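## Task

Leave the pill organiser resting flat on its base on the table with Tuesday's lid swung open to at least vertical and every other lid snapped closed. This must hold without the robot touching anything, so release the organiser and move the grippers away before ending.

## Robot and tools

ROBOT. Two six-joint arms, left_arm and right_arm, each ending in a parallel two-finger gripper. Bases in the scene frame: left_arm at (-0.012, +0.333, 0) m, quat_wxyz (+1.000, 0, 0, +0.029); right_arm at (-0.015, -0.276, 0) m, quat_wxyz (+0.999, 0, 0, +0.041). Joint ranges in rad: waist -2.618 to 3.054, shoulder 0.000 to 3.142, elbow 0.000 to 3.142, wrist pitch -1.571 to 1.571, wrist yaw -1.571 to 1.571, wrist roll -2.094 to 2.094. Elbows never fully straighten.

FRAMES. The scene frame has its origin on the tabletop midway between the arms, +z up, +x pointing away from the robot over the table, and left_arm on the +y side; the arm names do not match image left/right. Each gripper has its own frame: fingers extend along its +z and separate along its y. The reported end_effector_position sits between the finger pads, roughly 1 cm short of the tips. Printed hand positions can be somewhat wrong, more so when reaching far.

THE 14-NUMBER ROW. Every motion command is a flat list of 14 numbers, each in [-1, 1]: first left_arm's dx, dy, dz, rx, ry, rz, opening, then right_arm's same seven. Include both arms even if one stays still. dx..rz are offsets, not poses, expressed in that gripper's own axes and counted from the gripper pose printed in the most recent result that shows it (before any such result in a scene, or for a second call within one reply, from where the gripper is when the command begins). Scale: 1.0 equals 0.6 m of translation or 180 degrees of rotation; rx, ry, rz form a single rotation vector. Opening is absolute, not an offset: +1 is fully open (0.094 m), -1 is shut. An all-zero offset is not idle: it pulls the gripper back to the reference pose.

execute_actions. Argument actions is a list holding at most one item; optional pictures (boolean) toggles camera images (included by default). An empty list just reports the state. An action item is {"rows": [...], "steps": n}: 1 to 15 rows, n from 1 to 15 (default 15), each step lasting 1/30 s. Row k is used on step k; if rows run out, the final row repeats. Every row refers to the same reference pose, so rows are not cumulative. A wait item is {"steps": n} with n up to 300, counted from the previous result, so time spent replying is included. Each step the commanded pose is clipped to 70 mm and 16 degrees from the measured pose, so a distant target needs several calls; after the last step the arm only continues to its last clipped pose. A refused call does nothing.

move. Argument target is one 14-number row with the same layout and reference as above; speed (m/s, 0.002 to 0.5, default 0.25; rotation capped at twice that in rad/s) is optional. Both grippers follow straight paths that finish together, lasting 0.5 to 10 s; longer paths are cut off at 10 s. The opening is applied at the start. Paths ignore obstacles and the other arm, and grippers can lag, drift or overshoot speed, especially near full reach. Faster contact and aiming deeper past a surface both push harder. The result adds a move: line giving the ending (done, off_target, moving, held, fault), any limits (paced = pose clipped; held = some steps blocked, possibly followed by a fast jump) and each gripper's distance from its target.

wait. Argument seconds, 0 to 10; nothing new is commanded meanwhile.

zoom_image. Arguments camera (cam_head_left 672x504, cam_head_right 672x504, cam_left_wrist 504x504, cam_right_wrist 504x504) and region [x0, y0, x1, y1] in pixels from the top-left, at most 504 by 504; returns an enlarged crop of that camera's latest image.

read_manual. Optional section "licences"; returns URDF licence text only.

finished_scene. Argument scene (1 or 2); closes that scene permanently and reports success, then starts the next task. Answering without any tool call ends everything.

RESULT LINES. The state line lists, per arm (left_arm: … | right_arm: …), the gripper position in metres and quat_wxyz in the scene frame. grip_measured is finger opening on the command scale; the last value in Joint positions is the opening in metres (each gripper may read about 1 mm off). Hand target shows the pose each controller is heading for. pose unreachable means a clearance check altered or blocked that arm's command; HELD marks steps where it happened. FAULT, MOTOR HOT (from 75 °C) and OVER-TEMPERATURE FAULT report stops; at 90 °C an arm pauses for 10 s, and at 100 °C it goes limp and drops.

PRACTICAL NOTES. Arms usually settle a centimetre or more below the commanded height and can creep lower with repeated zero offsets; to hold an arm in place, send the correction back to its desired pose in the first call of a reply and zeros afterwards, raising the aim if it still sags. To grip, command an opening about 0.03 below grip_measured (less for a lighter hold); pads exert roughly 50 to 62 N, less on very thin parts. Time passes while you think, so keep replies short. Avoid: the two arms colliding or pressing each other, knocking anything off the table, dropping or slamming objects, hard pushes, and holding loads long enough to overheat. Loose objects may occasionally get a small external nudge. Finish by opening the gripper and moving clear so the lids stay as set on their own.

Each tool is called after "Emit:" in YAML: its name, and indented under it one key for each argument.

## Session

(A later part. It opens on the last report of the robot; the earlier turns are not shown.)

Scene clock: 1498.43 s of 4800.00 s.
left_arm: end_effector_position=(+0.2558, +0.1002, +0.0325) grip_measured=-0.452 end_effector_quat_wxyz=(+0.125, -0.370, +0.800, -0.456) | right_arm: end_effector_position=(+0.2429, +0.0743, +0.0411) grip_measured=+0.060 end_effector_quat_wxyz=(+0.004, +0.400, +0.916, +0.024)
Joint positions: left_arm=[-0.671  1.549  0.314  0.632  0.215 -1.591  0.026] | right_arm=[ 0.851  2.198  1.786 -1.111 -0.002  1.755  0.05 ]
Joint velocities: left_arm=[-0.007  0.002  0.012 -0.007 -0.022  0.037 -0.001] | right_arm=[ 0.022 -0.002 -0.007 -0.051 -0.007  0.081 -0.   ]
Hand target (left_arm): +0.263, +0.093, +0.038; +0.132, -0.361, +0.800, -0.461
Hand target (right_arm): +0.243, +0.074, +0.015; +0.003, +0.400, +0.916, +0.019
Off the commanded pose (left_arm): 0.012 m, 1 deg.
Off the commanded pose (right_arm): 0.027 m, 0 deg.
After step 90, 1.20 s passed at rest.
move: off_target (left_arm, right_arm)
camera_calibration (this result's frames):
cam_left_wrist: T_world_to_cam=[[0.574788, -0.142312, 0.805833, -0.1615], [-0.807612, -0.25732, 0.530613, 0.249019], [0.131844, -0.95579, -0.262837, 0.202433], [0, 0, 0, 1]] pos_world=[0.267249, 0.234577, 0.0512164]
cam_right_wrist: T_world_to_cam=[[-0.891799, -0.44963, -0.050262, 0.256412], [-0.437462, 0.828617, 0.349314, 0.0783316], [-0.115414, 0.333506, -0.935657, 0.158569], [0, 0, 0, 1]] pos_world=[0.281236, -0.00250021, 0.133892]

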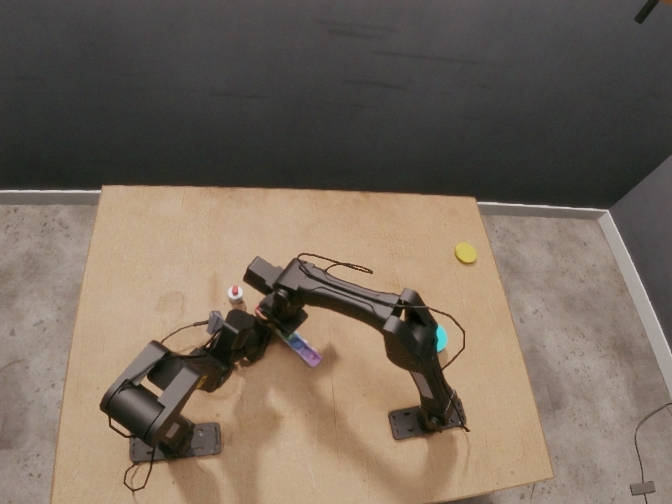

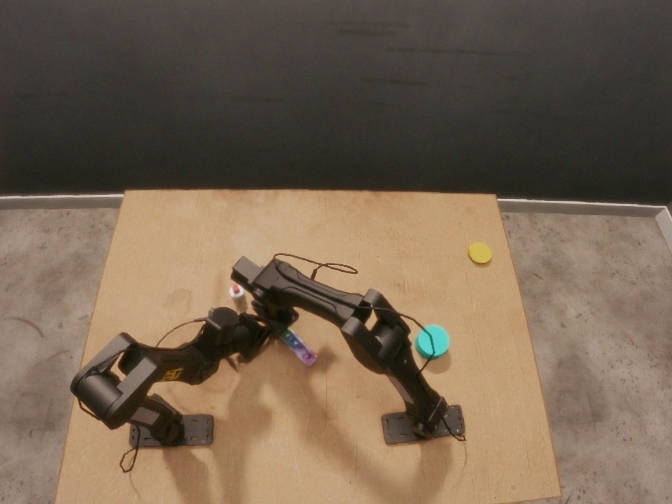

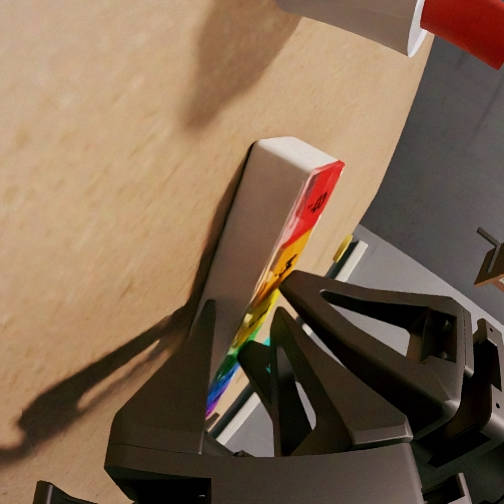

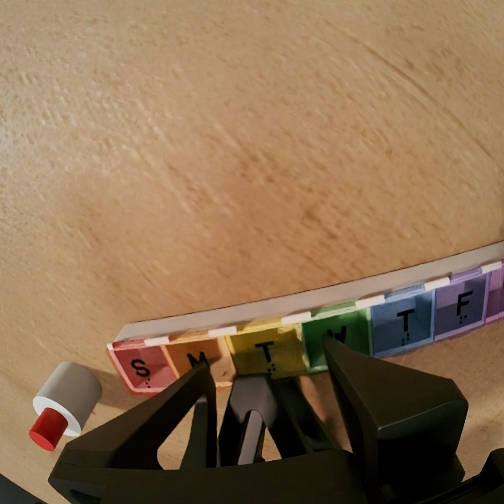

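Emit:
execute_actions:
  actions:
    - {"rows":[[0,0,0,0,0,0,-0.7,0,0,0.05,0,0,0,0.06],[0,0,0,0,0,0,-0.7,0,0,0.05,0,0,0,0.06],[0,0,0,0,0,0,-0.7,0,0,0.05,0,0,0,0.06],[0,0,0,0,0,0,-0.8,0,0,0.05,0,0,0,0.06],[0,0,0,0,0,0,-0.8,0,0,0.05,0,0,0,0.06],[0,0,0,0,0,0,-0.8,0,0,0.05,0,0,0,0.06],[0,0,0,0,0,0,-0.9,0,0,0.05,0,0,0,0.06],[0,0,0,0,0,0,-0.9,0,0,0.05,0,0,0,0.06],[0,0,0,0,0,0,-0.9,0,0,0.05,0,0,0,0.06],[0,0,0,0,0,0,-1,0,0,0.05,0,0,0,0.06]],"steps":15}

Emit:
zoom_image:
  camera: "cam_left_wrist"
  region: [150,200,350,400]

Emit:
zoom_image:
  camera: "cam_right_wrist"
  region: [120,290,400,450]

Scene clock: 1505.33 s of 4800.00 s.
left_arm: end_effector_position=(+0.2570, +0.0988, +0.0353) grip_measured=-0.981 end_effector_quat_wxyz=(+0.130, -0.361, +0.800, -0.460) | right_arm: end_effector_position=(+0.2457, +0.0726, +0.0412) grip_measured=+0.060 end_effector_quat_wxyz=(+0.012, +0.401, +0.916, +0.027)
Joint positions: left_arm=[-0.671  1.549  0.314  0.646  0.217 -1.577  0.001] | right_arm=[ 0.849  2.189  1.772 -1.096  0.01   1.755  0.05 ]
Joint velocities: left_arm=[ 0.012 -0.012 -0.012  0.022 -0.066  0.022  0.001] | right_arm=[ 0.002 -0.022  0.007 -0.037 -0.037  0.022  0.   ]
Hand target (left_arm): +0.256, +0.100, +0.032; +0.125, -0.370, +0.800, -0.456
Hand target (right_arm): +0.243, +0.074, +0.013; +0.004, +0.400, +0.916, +0.022
Off the commanded pose (left_arm): 0.003 m, 1 deg.
Off the commanded pose (right_arm): 0.030 m, 1 deg.
Steps of this call (steps 1 to 90: nothing new was sent; then 3.40 s passed at rest; steps 91 to 105: all 15 steps of this action). Readings (end_effector_position):
91: left_arm (+0.2558, +0.1002, +0.0325) | right_arm (+0.2428, +0.0742, +0.0409)
92: left_arm (+0.2554, +0.1004, +0.0319) | right_arm (+0.2428, +0.0742, +0.0411)
94: left_arm (+0.2553, +0.1004, +0.0317) | right_arm (+0.2428, +0.0741, +0.0410)
98: left_arm (+0.2563, +0.0995, +0.0338) | right_arm (+0.2445, +0.0730, +0.0411)
105: the state above
camera_calibration (this result's frames):
cam_left_wrist: T_world_to_cam=[[0.557084, -0.147242, 0.817299, -0.160062], [-0.820617, -0.24865, 0.514549, 0.251233], [0.127458, -0.957336, -0.259348, 0.202859], [0, 0, 0, 1]] pos_world=[0.269478, 0.233105, 0.0541575]
cam_right_wrist: T_world_to_cam=[[-0.892032, -0.447311, -0.064752, 0.258666], [-0.440873, 0.829592, 0.342648, 0.081916], [-0.0995522, 0.3342, -0.93723, 0.155714], [0, 0, 0, 1]] pos_world=[0.282354, -0.00429273, 0.134621]

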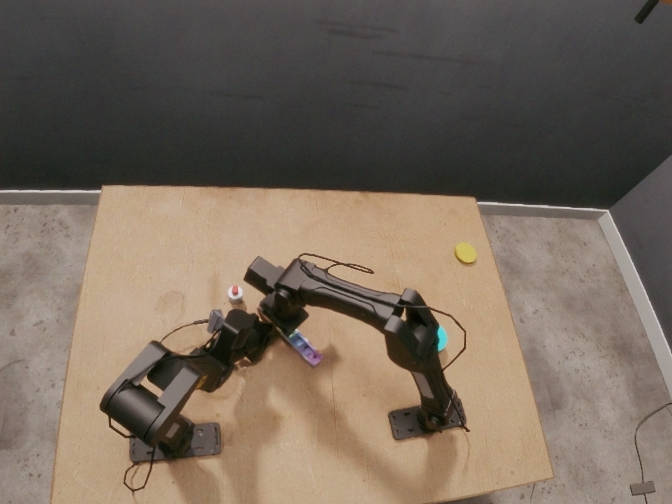

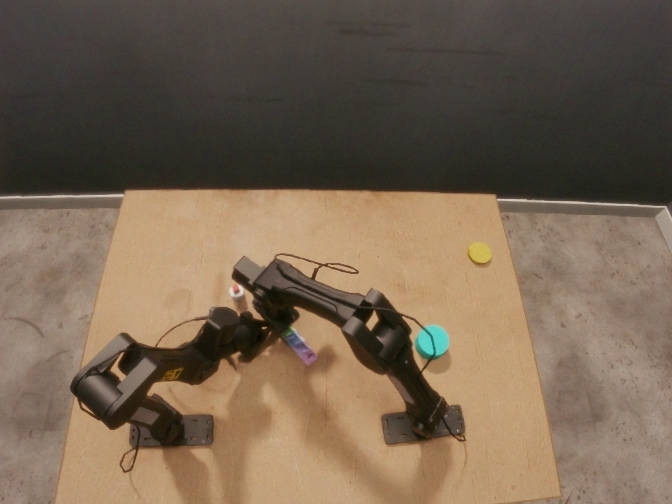

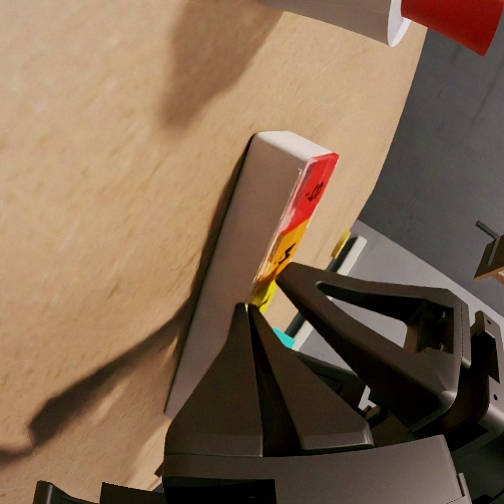

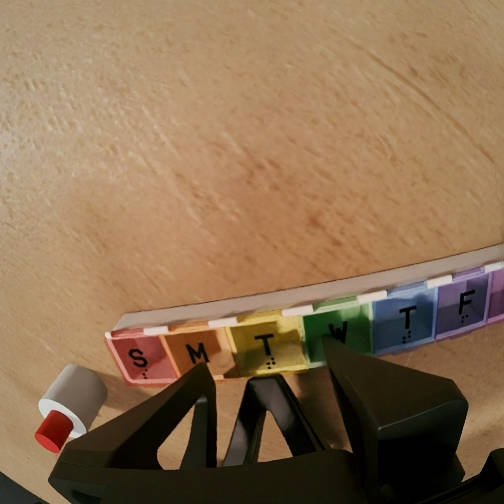

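Region (150, 200, 350, 400) of cam_left_wrist's 504x504 image, scaled by 2.520, with more detail than that image has.

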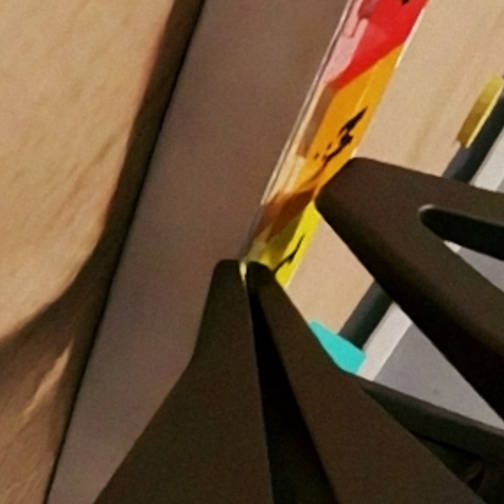

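Region (120, 290, 400, 450) of cam_right_wrist's 504x504 image, scaled by 1.800, with more detail than that image has; it fills the top 288 rows of this view, and the rest is white.

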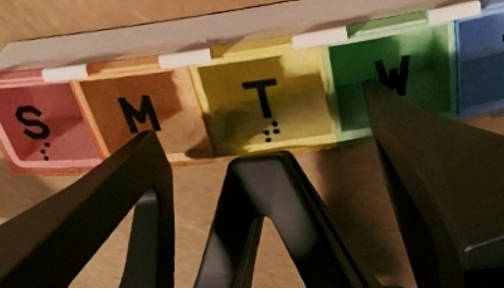

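Emit:
execute_actions:
  actions:
    - {"rows":[[0,-0.06,-0.02,0,0,0,-1,0.0,0,0.065,0,0,0,0.06]],"steps":12}

Emit:
zoom_image:
  camera: "cam_left_wrist"
  region: [120,150,372,400]

Emit:
zoom_image:
  camera: "cam_right_wrist"
  region: [120,290,400,450]

Scene clock: 1509.47 s of 4800.00 s.
left_arm: end_effector_position=(+0.2580, +0.0968, +0.0565) grip_measured=-0.996 end_effector_quat_wxyz=(+0.120, -0.364, +0.807, -0.450) | right_arm: end_effector_position=(+0.2466, +0.0727, +0.0410) grip_measured=+0.060 end_effector_quat_wxyz=(+0.015, +0.401, +0.915, +0.034)
Joint positions: left_arm=[-0.67   1.431  0.386  0.424  0.225 -1.577  0.   ] | right_arm=[ 0.848  2.176  1.749 -1.07   0.013  1.756  0.05 ]
Joint velocities: left_arm=[ 0.002 -0.002  0.002 -0.212 -0.037  0.022 -0.001] | right_arm=[-0.002 -0.007  0.007  0.051  0.066  0.095  0.001]
Hand target (left_arm): +0.267, +0.095, +0.072; +0.130, -0.361, +0.800, -0.461
Hand target (right_arm): +0.246, +0.072, +0.004; +0.011, +0.400, +0.916, +0.025
Off the commanded pose (left_arm): 0.018 m, 2 deg.
Off the commanded pose (right_arm): 0.039 m, 1 deg.
Steps of this call (steps 1 to 90: nothing new was sent; then 0.73 s passed at rest; steps 91 to 102: all 12 steps of this action). Readings (end_effector_position):
91: left_arm (+0.2570, +0.0988, +0.0372) | right_arm (+0.2456, +0.0723, +0.0406)
92: left_arm (+0.2561, +0.0997, +0.0401) | right_arm (+0.2457, +0.0723, +0.0407)
94: left_arm (+0.2586, +0.0975, +0.0533) | right_arm (+0.2457, +0.0723, +0.0410)
98: left_arm (+0.2616, +0.0942, +0.0631) | right_arm (+0.2466, +0.0727, +0.0410)
102: the state above
camera_calibration (this result's frames):
cam_left_wrist: T_world_to_cam=[[0.578991, -0.162065, 0.799065, -0.181409], [-0.807279, -0.251374, 0.533959, 0.236334], [0.114328, -0.954225, -0.276375, 0.210323], [0, 0, 0, 1]] pos_world=[0.271776, 0.230703, 0.0768928]
cam_right_wrist: T_world_to_cam=[[-0.892144, -0.444667, -0.079688, 0.259985], [-0.443009, 0.826629, 0.347027, 0.0829388], [-0.088439, 0.344901, -0.934463, 0.151937], [0, 0, 0, 1]] pos_world=[0.282124, -0.005356, 0.133915]

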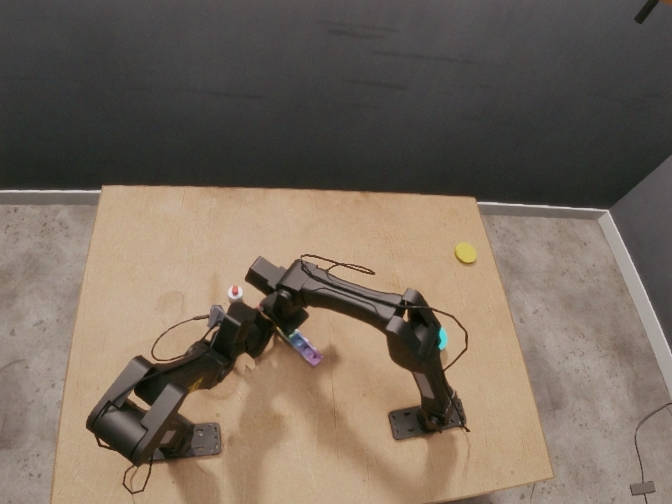

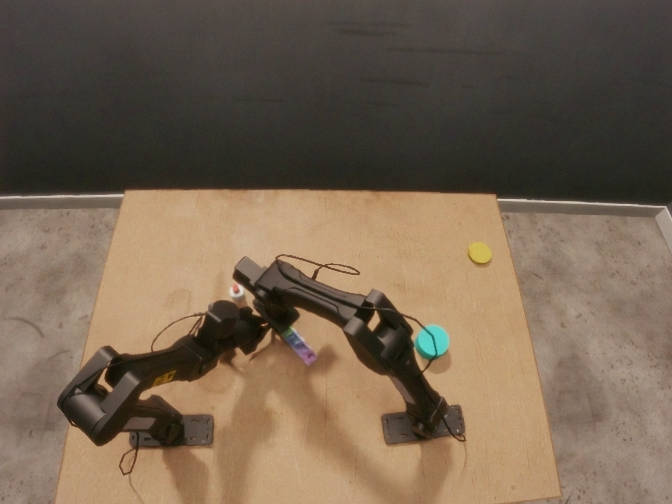

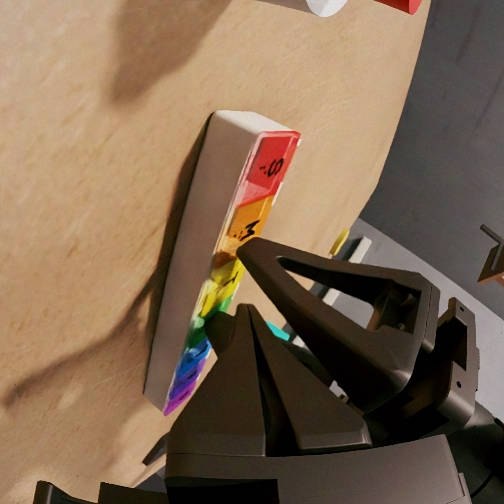

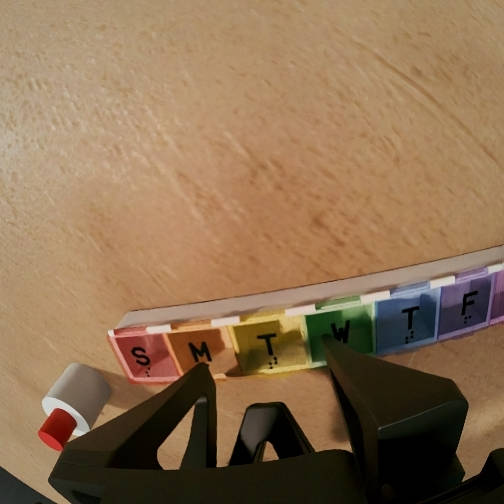

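Region (120, 150, 372, 400) of cam_left_wrist's 504x504 image, scaled by 2.000, with more detail than that image has; it fills the top 500 rows of this view, and the rest is white.

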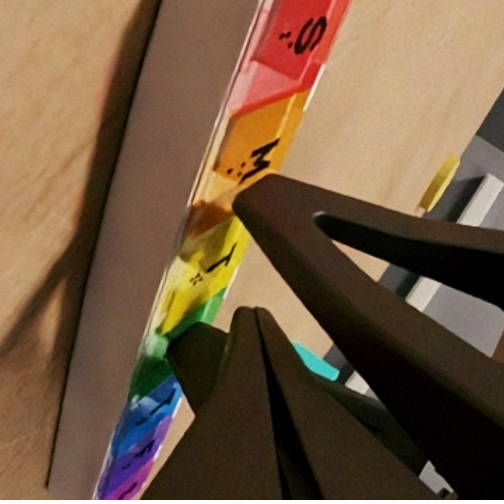

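Region (120, 290, 400, 450) of cam_right_wrist's 504x504 image, scaled by 1.800, with more detail than that image has; it fills the top 288 rows of this view, and the rest is white.

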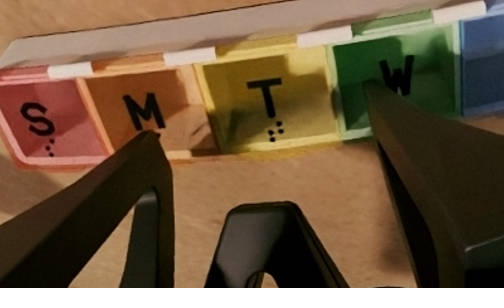

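Emit:
execute_actions:
  actions:
    - {"rows":[[0,0,0,0,0,0,-0.45,0,0,-0.045,0,0,0,0.06],[0,0,0,0,0,0,-0.45,0,0,-0.045,0,0,0,0.06],[0,0,0,0,0,0,-0.45,0,0,-0.045,0,0,0,0.06],[0,0,0,0,0,0,-0.45,-0.014,0,-0.012,0.024,0,0,0.06],[0,0,0,0,0,0,-0.45,-0.014,0,-0.012,0.024,0,0,0.06],[0,0,0,0,0,0,-0.45,-0.014,0,-0.012,0.024,0,0,0.06],[0,0,0,0,0,0,-0.45,-0.014,0,-0.012,0.024,0,0,0.06],[0,0,0,0,0,0,-0.45,-0.014,0,-0.012,0.024,0,0,0.06],[0,0,0,0,0,0,-0.45,-0.014,0,-0.012,0.024,0,0,0.06],[0,0,0,0,0,0,-0.45,-0.014,0,-0.012,0.024,0,0,0.06],[0,0,0,0,0,0,-0.45,-0.014,0,0.03,0.024,0,0,0.06]],"steps":15}

Emit:
zoom_image:
  camera: "cam_right_wrist"
  region: [120,290,400,450]

Scene clock: 1520.43 s of 4800.00 s.
left_arm: end_effector_position=(+0.2554, +0.0984, +0.0524) grip_measured=-0.452 end_effector_quat_wxyz=(+0.114, -0.369, +0.810, -0.442) | right_arm: end_effector_position=(+0.2531, +0.0700, +0.0411) grip_measured=+0.060 end_effector_quat_wxyz=(+0.004, +0.403, +0.915, +0.011)
Joint positions: left_arm=[-0.67   1.431  0.386  0.403  0.226 -1.58   0.026] | right_arm=[ 0.828  2.235  1.847 -1.159  0.001  1.738  0.05 ]
Joint velocities: left_arm=[-0.007  0.002  0.002 -0.007  0.022  0.007 -0.   ] | right_arm=[ 0.012  0.002  0.007 -0.037 -0.037 -0.11   0.001]
Hand target (left_arm): +0.258, +0.097, +0.057; +0.120, -0.364, +0.807, -0.450
Hand target (right_arm): +0.253, +0.067, +0.024; -0.001, +0.401, +0.916, -0.000
Off the commanded pose (left_arm): 0.005 m, 1 deg.
Off the commanded pose (right_arm): 0.018 m, 1 deg.
Steps of this call (steps 1 to 90: nothing new was sent; then 7.47 s passed at rest; steps 91 to 105: all 15 steps of this action). Readings (end_effector_position):
91: left_arm (+0.2549, +0.0989, +0.0514) | right_arm (+0.2466, +0.0726, +0.0442)
92: left_arm (+0.2550, +0.0988, +0.0516) | right_arm (+0.2460, +0.0718, +0.0452)
94: left_arm (+0.2551, +0.0986, +0.0518) | right_arm (+0.2455, +0.0701, +0.0467)
98: left_arm (+0.2552, +0.0985, +0.0521) | right_arm (+0.2521, +0.0719, +0.0423)
105: the state above
camera_calibration (this result's frames):
cam_left_wrist: T_world_to_cam=[[0.59504, -0.168869, 0.785755, -0.179084], [-0.796147, -0.257542, 0.547561, 0.233864], [0.109899, -0.951397, -0.287692, 0.212454], [0, 0, 0, 1]] pos_world=[0.269404, 0.232116, 0.0737824]
cam_right_wrist: T_world_to_cam=[[-0.895216, -0.444589, -0.0304979, 0.263304], [-0.428063, 0.838875, 0.336231, 0.0838151], [-0.123901, 0.314054, -0.941286, 0.164984], [0, 0, 0, 1]] pos_world=[0.292033, -0.00506256, 0.135146]

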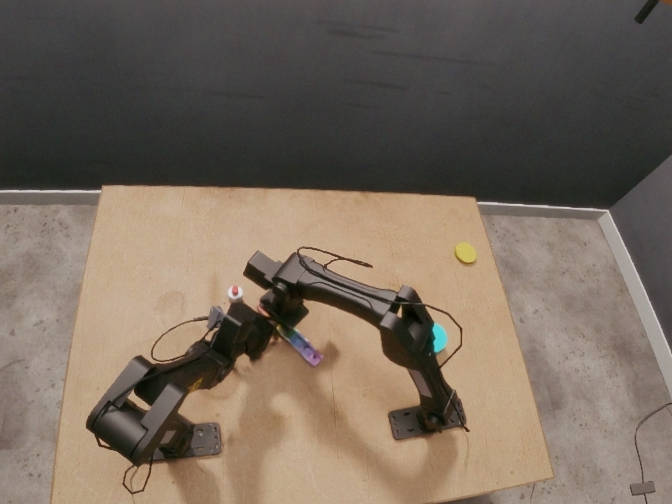

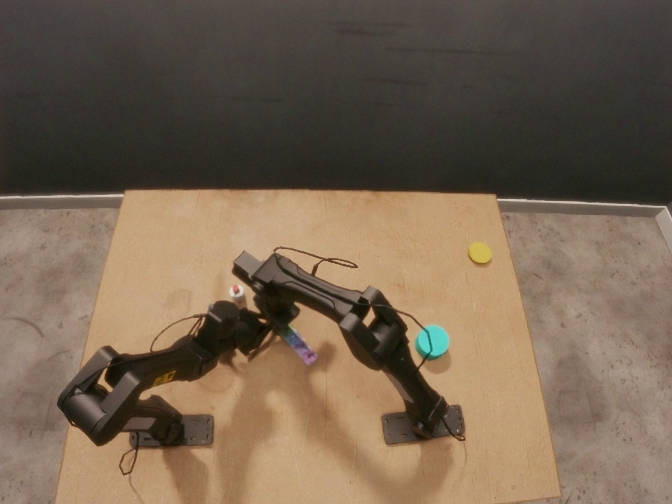

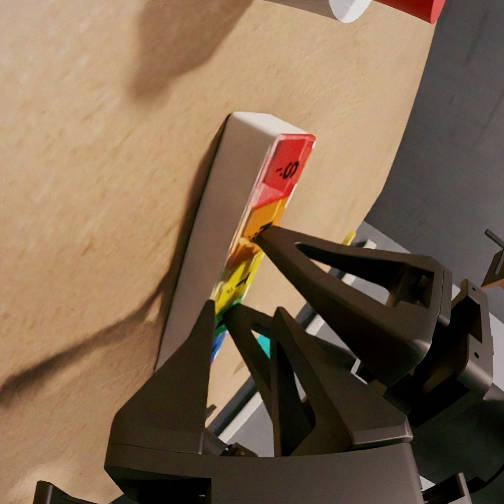

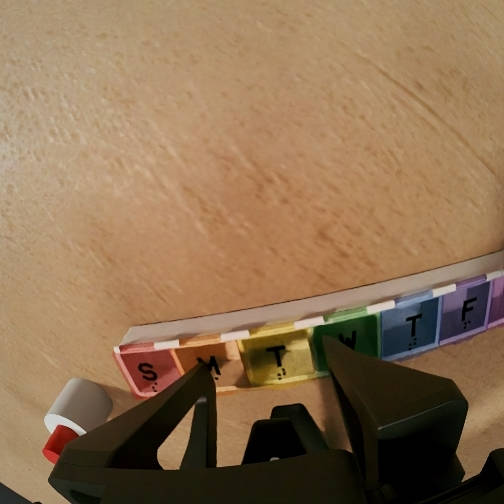

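Region (120, 290, 400, 450) of cam_right_wrist's 504x504 image, scaled by 1.800, with more detail than that image has; it fills the top 288 rows of this view, and the rest is white.

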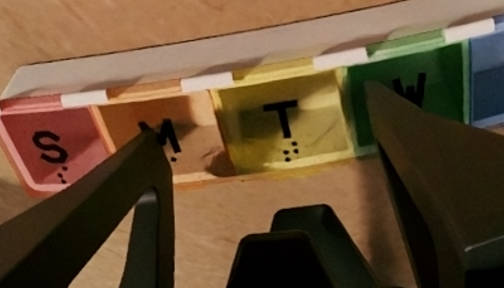

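Emit:
move:
  target: [0,0.024,0.026,0.03,0,0.01,-0.45,0,0,0.045,0,0,0,0.06]
  speed: 0.03

Emit:
zoom_image:
  camera: "cam_left_wrist"
  region: [150,200,350,400]

Emit:
zoom_image:
  camera: "cam_right_wrist"
  region: [120,290,400,450]

Scene clock: 1528.20 s of 4800.00 s.
left_arm: end_effector_position=(+0.2598, +0.0932, +0.0359) grip_measured=-0.452 end_effector_quat_wxyz=(+0.136, -0.353, +0.791, -0.481) | right_arm: end_effector_position=(+0.2531, +0.0699, +0.0409) grip_measured=+0.060 end_effector_quat_wxyz=(+0.005, +0.402, +0.915, +0.016)
Joint positions: left_arm=[-0.676  1.608  0.298  0.772  0.224 -1.584  0.026] | right_arm=[ 0.828  2.225  1.831 -1.143  0.001  1.737  0.05 ]
Joint velocities: left_arm=[-0.012  0.002 -0.002  0.007 -0.007 -0.022 -0.001] | right_arm=[-0.002  0.002  0.002  0.007 -0.007 -0.066  0.001]
Hand target (left_arm): +0.256, +0.094, +0.031; +0.137, -0.350, +0.794, -0.478
Hand target (right_arm): +0.253, +0.070, +0.015; +0.003, +0.403, +0.915, +0.010
Off the commanded pose (left_arm): 0.006 m, 1 deg.
Off the commanded pose (right_arm): 0.027 m, 1 deg.
After step 90, 2.60 s passed at rest.
move: off_target (right_arm)
camera_calibration (this result's frames):
cam_left_wrist: T_world_to_cam=[[0.527728, -0.121169, 0.840727, -0.158623], [-0.839567, -0.224677, 0.494619, 0.255206], [0.12896, -0.96687, -0.220297, 0.196396], [0, 0, 0, 1]] pos_world=[0.272645, 0.228008, 0.0503947]
cam_right_wrist: T_world_to_cam=[[-0.89452, -0.445374, -0.0384141, 0.263493], [-0.430851, 0.836051, 0.339687, 0.084669], [-0.119172, 0.320407, -0.939754, 0.16303], [0, 0, 0, 1]] pos_world=[0.291608, -0.00567029, 0.134569]

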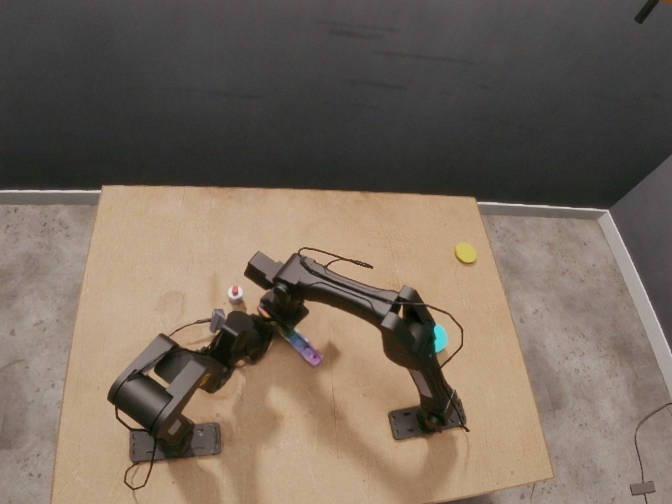

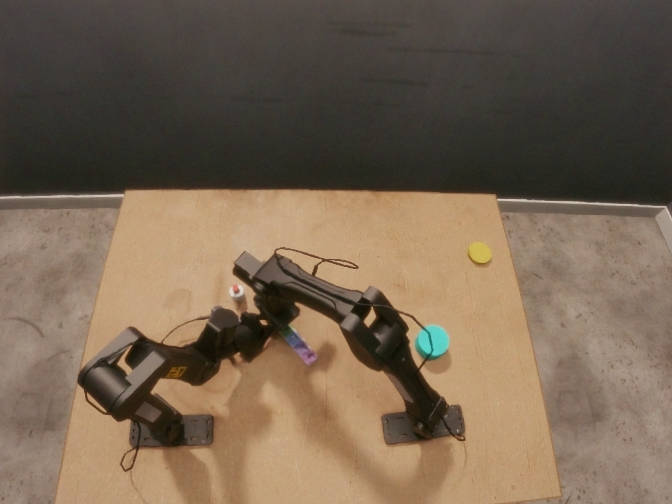

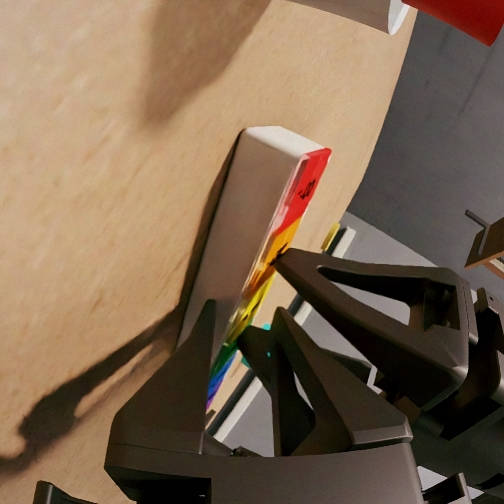

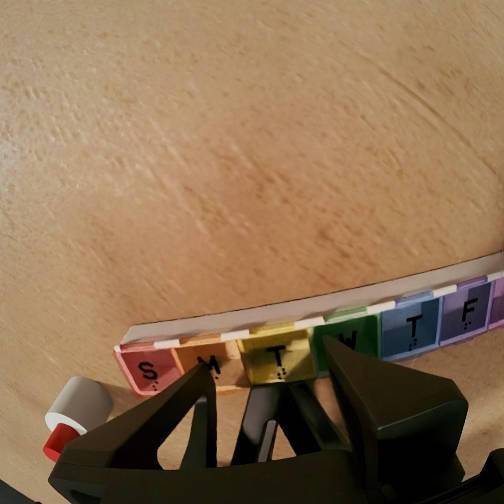

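Region (150, 200, 350, 400) of cam_left_wrist's 504x504 image, scaled by 2.520, with more detail than that image has.

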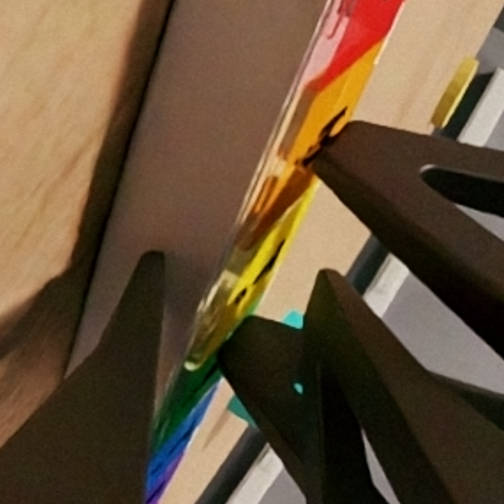

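Region (120, 290, 400, 450) of cam_right_wrist's 504x504 image, scaled by 1.800, with more detail than that image has; it fills the top 288 rows of this view, and the rest is white.

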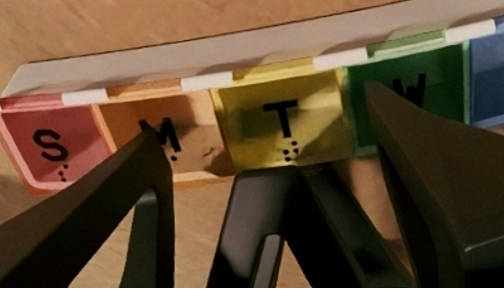

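Emit:
execute_actions:
  actions:
    - {"rows":[[0,-0.016,0.017,0.01,0,0,-0.45,0,0,0.045,0,0,0,0.06]],"steps":15}

Emit:
zoom_image:
  camera: "cam_left_wrist"
  region: [150,200,350,400]

Emit:
zoom_image:
  camera: "cam_right_wrist"
  region: [120,290,400,450]

Scene clock: 1532.00 s of 4800.00 s.
left_arm: end_effector_position=(+0.2600, +0.0931, +0.0285) grip_measured=-0.452 end_effector_quat_wxyz=(+0.130, -0.361, +0.790, -0.478) | right_arm: end_effector_position=(+0.2531, +0.0699, +0.0410) grip_measured=+0.060 end_effector_quat_wxyz=(+0.006, +0.402, +0.915, +0.020)
Joint positions: left_arm=[-0.676  1.648  0.298  0.801  0.224 -1.6    0.026] | right_arm=[ 0.828  2.217  1.816 -1.13   0.001  1.737  0.05 ]
Joint velocities: left_arm=[ 0.007 -0.017 -0.002  0.037 -0.095 -0.007 -0.001] | right_arm=[-0.002 -0.017 -0.012 -0.037  0.022  0.051 -0.   ]
Hand target (left_arm): +0.269, +0.084, +0.039; +0.141, -0.351, +0.783, -0.494
Hand target (right_arm): +0.253, +0.070, +0.015; +0.004, +0.402, +0.915, +0.014
Off the commanded pose (left_arm): 0.017 m, 3 deg.
Off the commanded pose (right_arm): 0.027 m, 0 deg.
Steps of this call (steps 1 to 90: nothing new was sent; then 0.30 s passed at rest; steps 91 to 105: all 15 steps of this action). Readings (end_effector_position):
91: left_arm (+0.2600, +0.0931, +0.0355) | right_arm (+0.2531, +0.0699, +0.0408)
92: left_arm (+0.2601, +0.0930, +0.0339) | right_arm (+0.2530, +0.0698, +0.0409)
94: left_arm (+0.2594, +0.0935, +0.0289) | right_arm (+0.2530, +0.0699, +0.0409)
98: left_arm (+0.2596, +0.0934, +0.0277) | right_arm (+0.2530, +0.0698, +0.0409)
105: the state above
camera_calibration (this result's frames):
cam_left_wrist: T_world_to_cam=[[0.544592, -0.114427, 0.830858, -0.157293], [-0.828156, -0.229967, 0.511149, 0.256063], [0.132581, -0.966448, -0.220002, 0.193595], [0, 0, 0, 1]] pos_world=[0.272054, 0.227987, 0.0423925]
cam_right_wrist: T_world_to_cam=[[-0.894313, -0.445109, -0.0456298, 0.263666], [-0.43253, 0.833893, 0.342841, 0.0850922], [-0.114551, 0.326344, -0.938285, 0.161531], [0, 0, 0, 1]] pos_world=[0.291108, -0.00631253, 0.13442]

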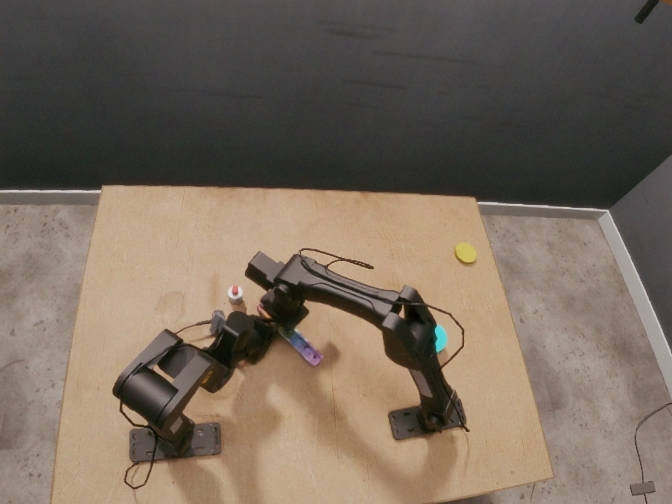

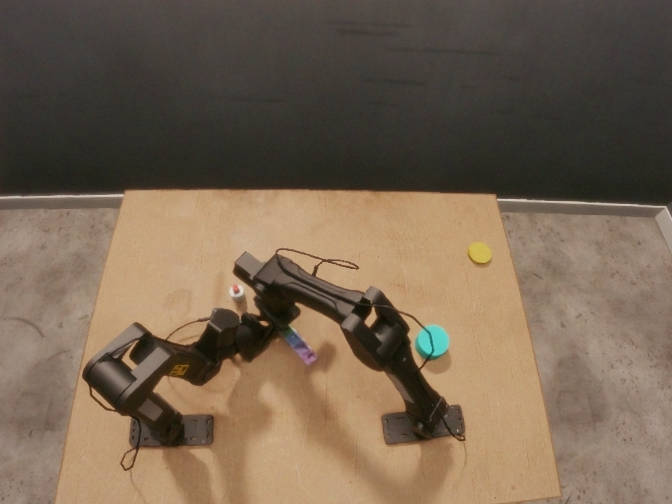

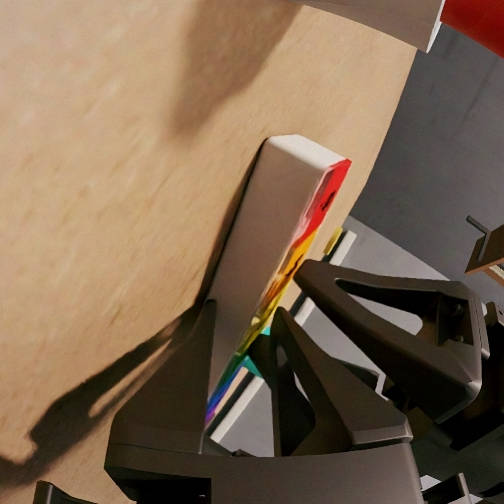

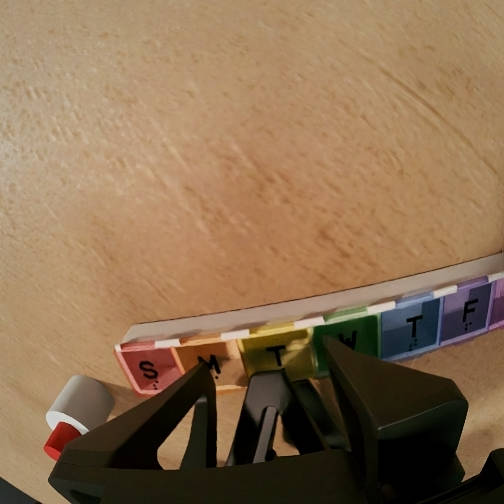

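Region (150, 200, 350, 400) of cam_left_wrist's 504x504 image, scaled by 2.520, with more detail than that image has.

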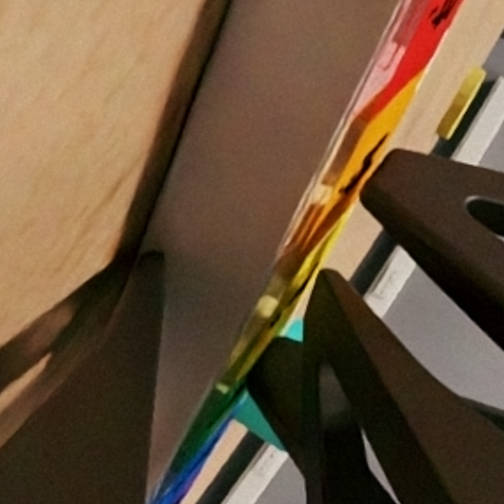

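Region (120, 290, 400, 450) of cam_right_wrist's 504x504 image, scaled by 1.800, with more detail than that image has; it fills the top 288 rows of this view, and the rest is white.

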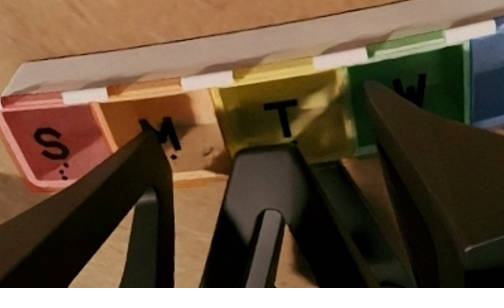

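Emit:
execute_actions:
  actions:
    - {"rows":[[0,0,0,0,0,0,-0.7,0,0,0.055,0,0,0,0.06],[0,0,0,0,0,0,-0.7,0,0,0.055,0,0,0,0.06],[0,0,0,0,0,0,-0.7,0,0,0.055,0,0,0,0.06],[0,0,0,0,0,0,-0.8,0,0,0.055,0,0,0,0.06],[0,0,0,0,0,0,-0.8,0,0,0.055,0,0,0,0.06],[0,0,0,0,0,0,-0.8,0,0,0.055,0,0,0,0.06],[0,0,0,0,0,0,-0.9,0,0,0.055,0,0,0,0.06],[0,0,0,0,0,0,-0.9,0,0,0.055,0,0,0,0.06],[0,0,0,0,0,0,-0.9,0,0,0.055,0,0,0,0.06],[0,0,0,0,0,0,-1,0,0,0.055,0,0,0,0.06]],"steps":15}

Emit:
zoom_image:
  camera: "cam_left_wrist"
  region: [150,200,350,400]

Emit:
zoom_image:
  camera: "cam_right_wrist"
  region: [120,290,400,450]

Scene clock: 1537.37 s of 4800.00 s.
left_arm: end_effector_position=(+0.2622, +0.0910, +0.0339) grip_measured=-0.989 end_effector_quat_wxyz=(+0.135, -0.354, +0.786, -0.488) | right_arm: end_effector_position=(+0.2566, +0.0675, +0.0410) grip_measured=+0.060 end_effector_quat_wxyz=(+0.015, +0.403, +0.915, +0.024)
Joint positions: left_arm=[-0.676  1.648  0.297  0.828  0.226 -1.595  0.001] | right_arm=[ 0.825  2.204  1.795 -1.108  0.017  1.736  0.05 ]
Joint velocities: left_arm=[-0.002  0.002 -0.027  0.007 -0.066 -0.066  0.   ] | right_arm=[ 0.007 -0.012  0.007 -0.051  0.007 -0.022 -0.   ]
Hand target (left_arm): +0.260, +0.093, +0.029; +0.130, -0.361, +0.790, -0.479
Hand target (right_arm): +0.253, +0.070, +0.010; +0.005, +0.402, +0.915, +0.017
Off the commanded pose (left_arm): 0.006 m, 2 deg.
Off the commanded pose (right_arm): 0.033 m, 1 deg.
Steps of this call (steps 1 to 90: nothing new was sent; then 1.87 s passed at rest; steps 91 to 105: all 15 steps of this action). Readings (end_effector_position):
91: left_arm (+0.2598, +0.0932, +0.0280) | right_arm (+0.2530, +0.0697, +0.0406)
92: left_arm (+0.2599, +0.0929, +0.0288) | right_arm (+0.2534, +0.0694, +0.0408)
94: left_arm (+0.2606, +0.0923, +0.0304) | right_arm (+0.2542, +0.0686, +0.0409)
98: left_arm (+0.2617, +0.0914, +0.0329) | right_arm (+0.2558, +0.0678, +0.0410)
105: the state above
camera_calibration (this result's frames):
cam_left_wrist: T_world_to_cam=[[0.524409, -0.105443, 0.844912, -0.159142], [-0.840943, -0.219669, 0.494531, 0.257609], [0.133456, -0.969859, -0.203868, 0.192088], [0, 0, 0, 1]] pos_world=[0.274455, 0.226107, 0.0462255]
cam_right_wrist: T_world_to_cam=[[-0.894536, -0.442355, -0.0642449, 0.266374], [-0.436886, 0.83483, 0.334947, 0.089974], [-0.0945318, 0.327689, -0.940044, 0.157533], [0, 0, 0, 1]] pos_world=[0.292481, -0.00890292, 0.135064]

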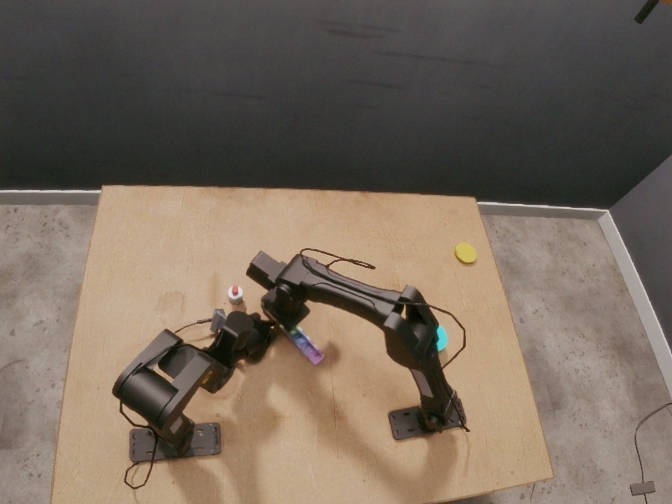

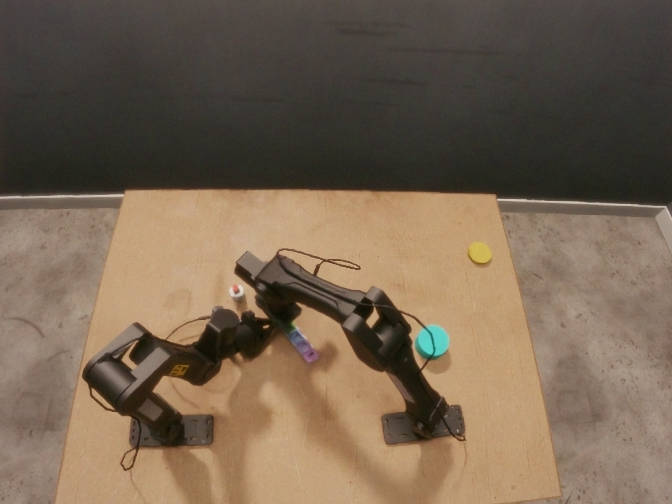

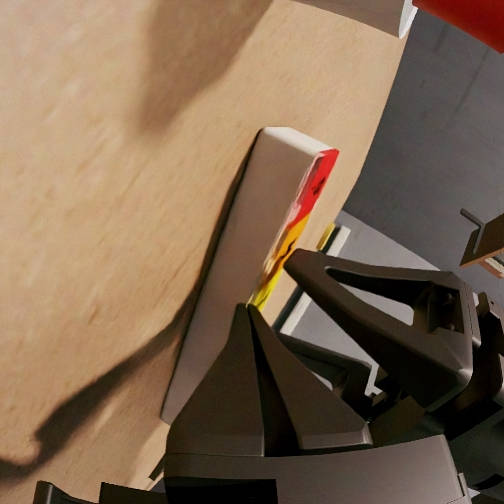

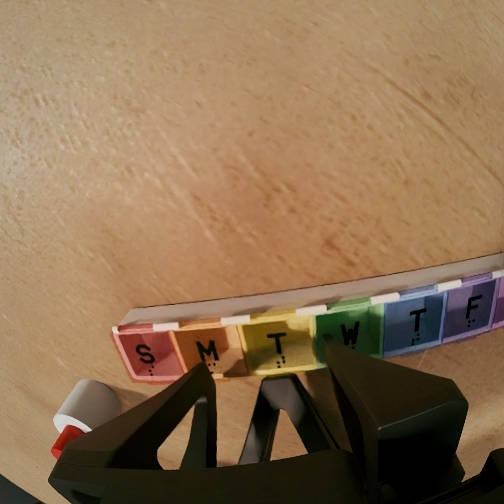

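Region (150, 200, 350, 400) of cam_left_wrist's 504x504 image, scaled by 2.520, with more detail than that image has.

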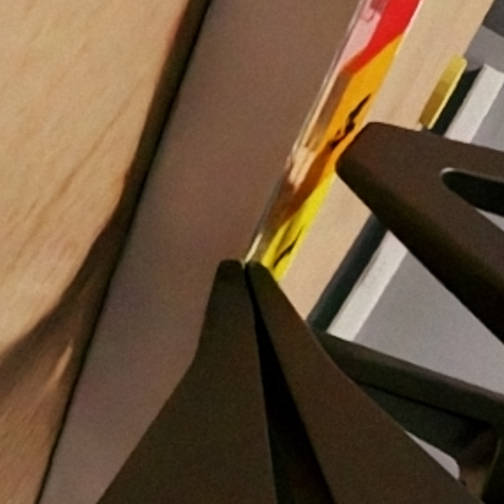

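Region (120, 290, 400, 450) of cam_right_wrist's 504x504 image, scaled by 1.800, with more detail than that image has; it fills the top 288 rows of this view, and the rest is white.

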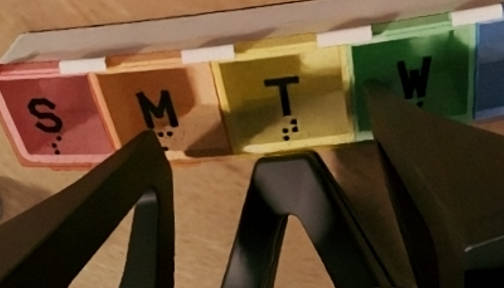

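Emit:
execute_actions:
  actions:
    - {"rows":[[0,0,-0.012,0,0,0.045,-0.45,0,0,-0.045,0,0,0,0.06],[0,0,-0.012,0,0,0.045,-0.45,0,0,-0.045,0,0,0,0.06],[0,0,-0.012,0,0,0.045,-0.45,0,0,-0.045,0,0,0,0.06],[0,0,-0.012,0,0,0.045,-0.45,-0.018,-0.004,-0.012,0.018,0,0,0.06],[0,0,-0.012,0,0,0.045,-0.45,-0.018,-0.004,-0.012,0.018,0,0,0.06],[0,0,-0.012,0,0,0.045,-0.45,-0.018,-0.004,-0.012,0.018,0,0,0.06],[0,0,-0.012,0,0,0.045,-0.45,-0.018,-0.004,-0.012,0.018,0,0,0.06],[0,0,-0.012,0,0,0.045,-0.45,-0.018,-0.004,-0.012,0.018,0,0,0.06],[0,0,-0.012,0,0,0.045,-0.45,-0.018,-0.004,-0.012,0.018,0,0,0.06],[0,0,-0.012,0,0,0.045,-0.45,-0.018,-0.004,-0.012,0.018,0,0,0.06],[0,0,-0.012,0,0,0.045,-0.45,-0.018,-0.004,0.035,0.018,0,0,0.06]],"steps":15}

Emit:
zoom_image:
  camera: "cam_left_wrist"
  region: [150,200,350,400]

Emit:
zoom_image:
  camera: "cam_right_wrist"
  region: [120,290,400,450]

Scene clock: 1557.00 s of 4800.00 s.
left_arm: end_effector_position=(+0.2586, +0.0930, +0.0303) grip_measured=-0.452 end_effector_quat_wxyz=(+0.160, -0.307, +0.811, -0.472) | right_arm: end_effector_position=(+0.2614, +0.0598, +0.0409) grip_measured=+0.060 end_effector_quat_wxyz=(+0.005, +0.405, +0.914, +0.005)
Joint positions: left_arm=[-0.676  1.64   0.291  0.806  0.229 -1.47   0.026] | right_arm=[ 0.801  2.235  1.847 -1.17   0.007  1.716  0.05 ]
Joint velocities: left_arm=[ 0.002 -0.002 -0.007  0.007  0.066  0.081 -0.001] | right_arm=[-0.002  0.007  0.002 -0.051  0.022 -0.037 -0.   ]
Hand target (left_arm): +0.258, +0.096, +0.037; +0.170, -0.298, +0.809, -0.478
Hand target (right_arm): +0.262, +0.059, +0.021; +0.003, +0.403, +0.915, -0.002
Off the commanded pose (left_arm): 0.008 m, 2 deg.
Off the commanded pose (right_arm): 0.021 m, 1 deg.
Steps of this call (steps 1 to 90: nothing new was sent; then 16.13 s passed at rest; steps 91 to 105: all 15 steps of this action). Readings (end_effector_position):
91: left_arm (+0.2619, +0.0912, +0.0339) | right_arm (+0.2566, +0.0676, +0.0440)
92: left_arm (+0.2615, +0.0914, +0.0338) | right_arm (+0.2561, +0.0669, +0.0453)
94: left_arm (+0.2603, +0.0922, +0.0325) | right_arm (+0.2554, +0.0652, +0.0468)
98: left_arm (+0.2594, +0.0928, +0.0311) | right_arm (+0.2595, +0.0617, +0.0420)
105: the state above
camera_calibration (this result's frames):
cam_left_wrist: T_world_to_cam=[[0.457184, -0.205194, 0.865378, -0.127921], [-0.885062, -0.200645, 0.420007, 0.268736], [0.0874503, -0.957934, -0.273341, 0.206622], [0, 0, 0, 1]] pos_world=[0.278262, 0.225602, 0.0543072]
cam_right_wrist: T_world_to_cam=[[-0.897522, -0.440389, -0.0226418, 0.266222], [-0.422992, 0.845282, 0.326459, 0.0946716], [-0.12463, 0.302582, -0.94494, 0.170047], [0, 0, 0, 1]] pos_world=[0.300178, -0.0142362, 0.135806]

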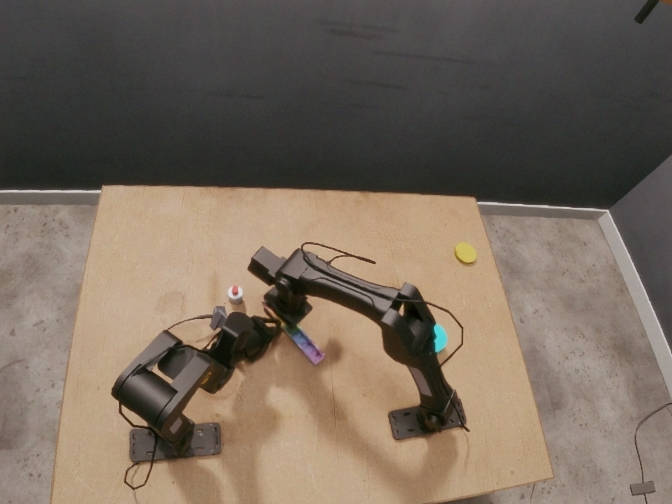

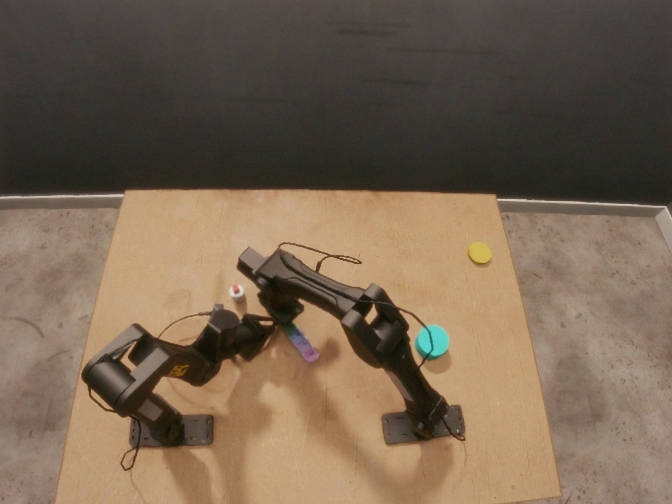

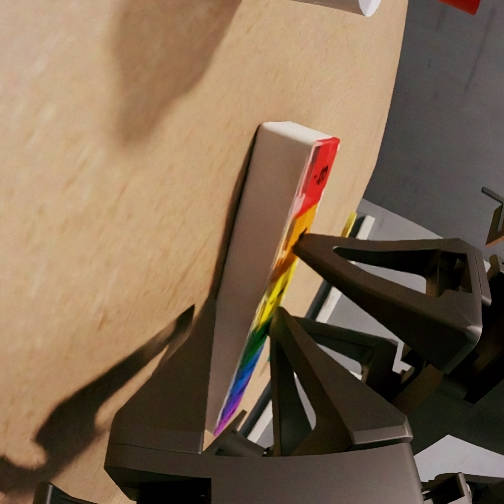

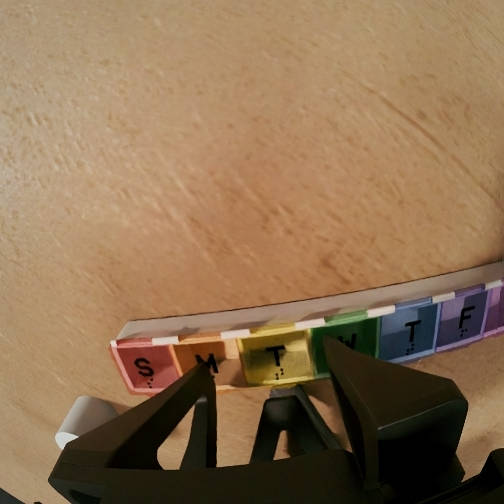

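Region (150, 200, 350, 400) of cam_left_wrist's 504x504 image, scaled by 2.520, with more detail than that image has.

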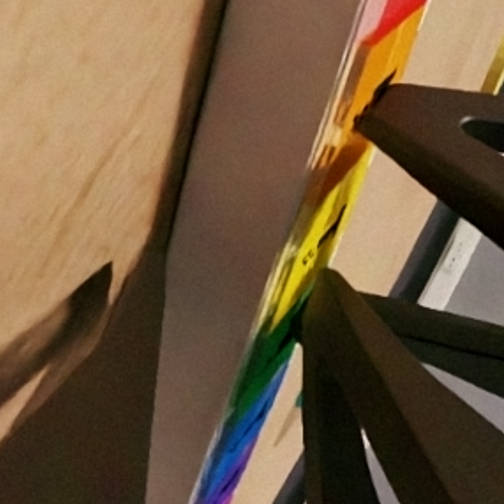

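Region (120, 290, 400, 450) of cam_right_wrist's 504x504 image, scaled by 1.800, with more detail than that image has; it fills the top 288 rows of this view, and the rest is white.

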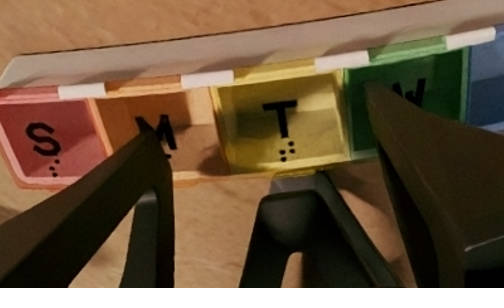

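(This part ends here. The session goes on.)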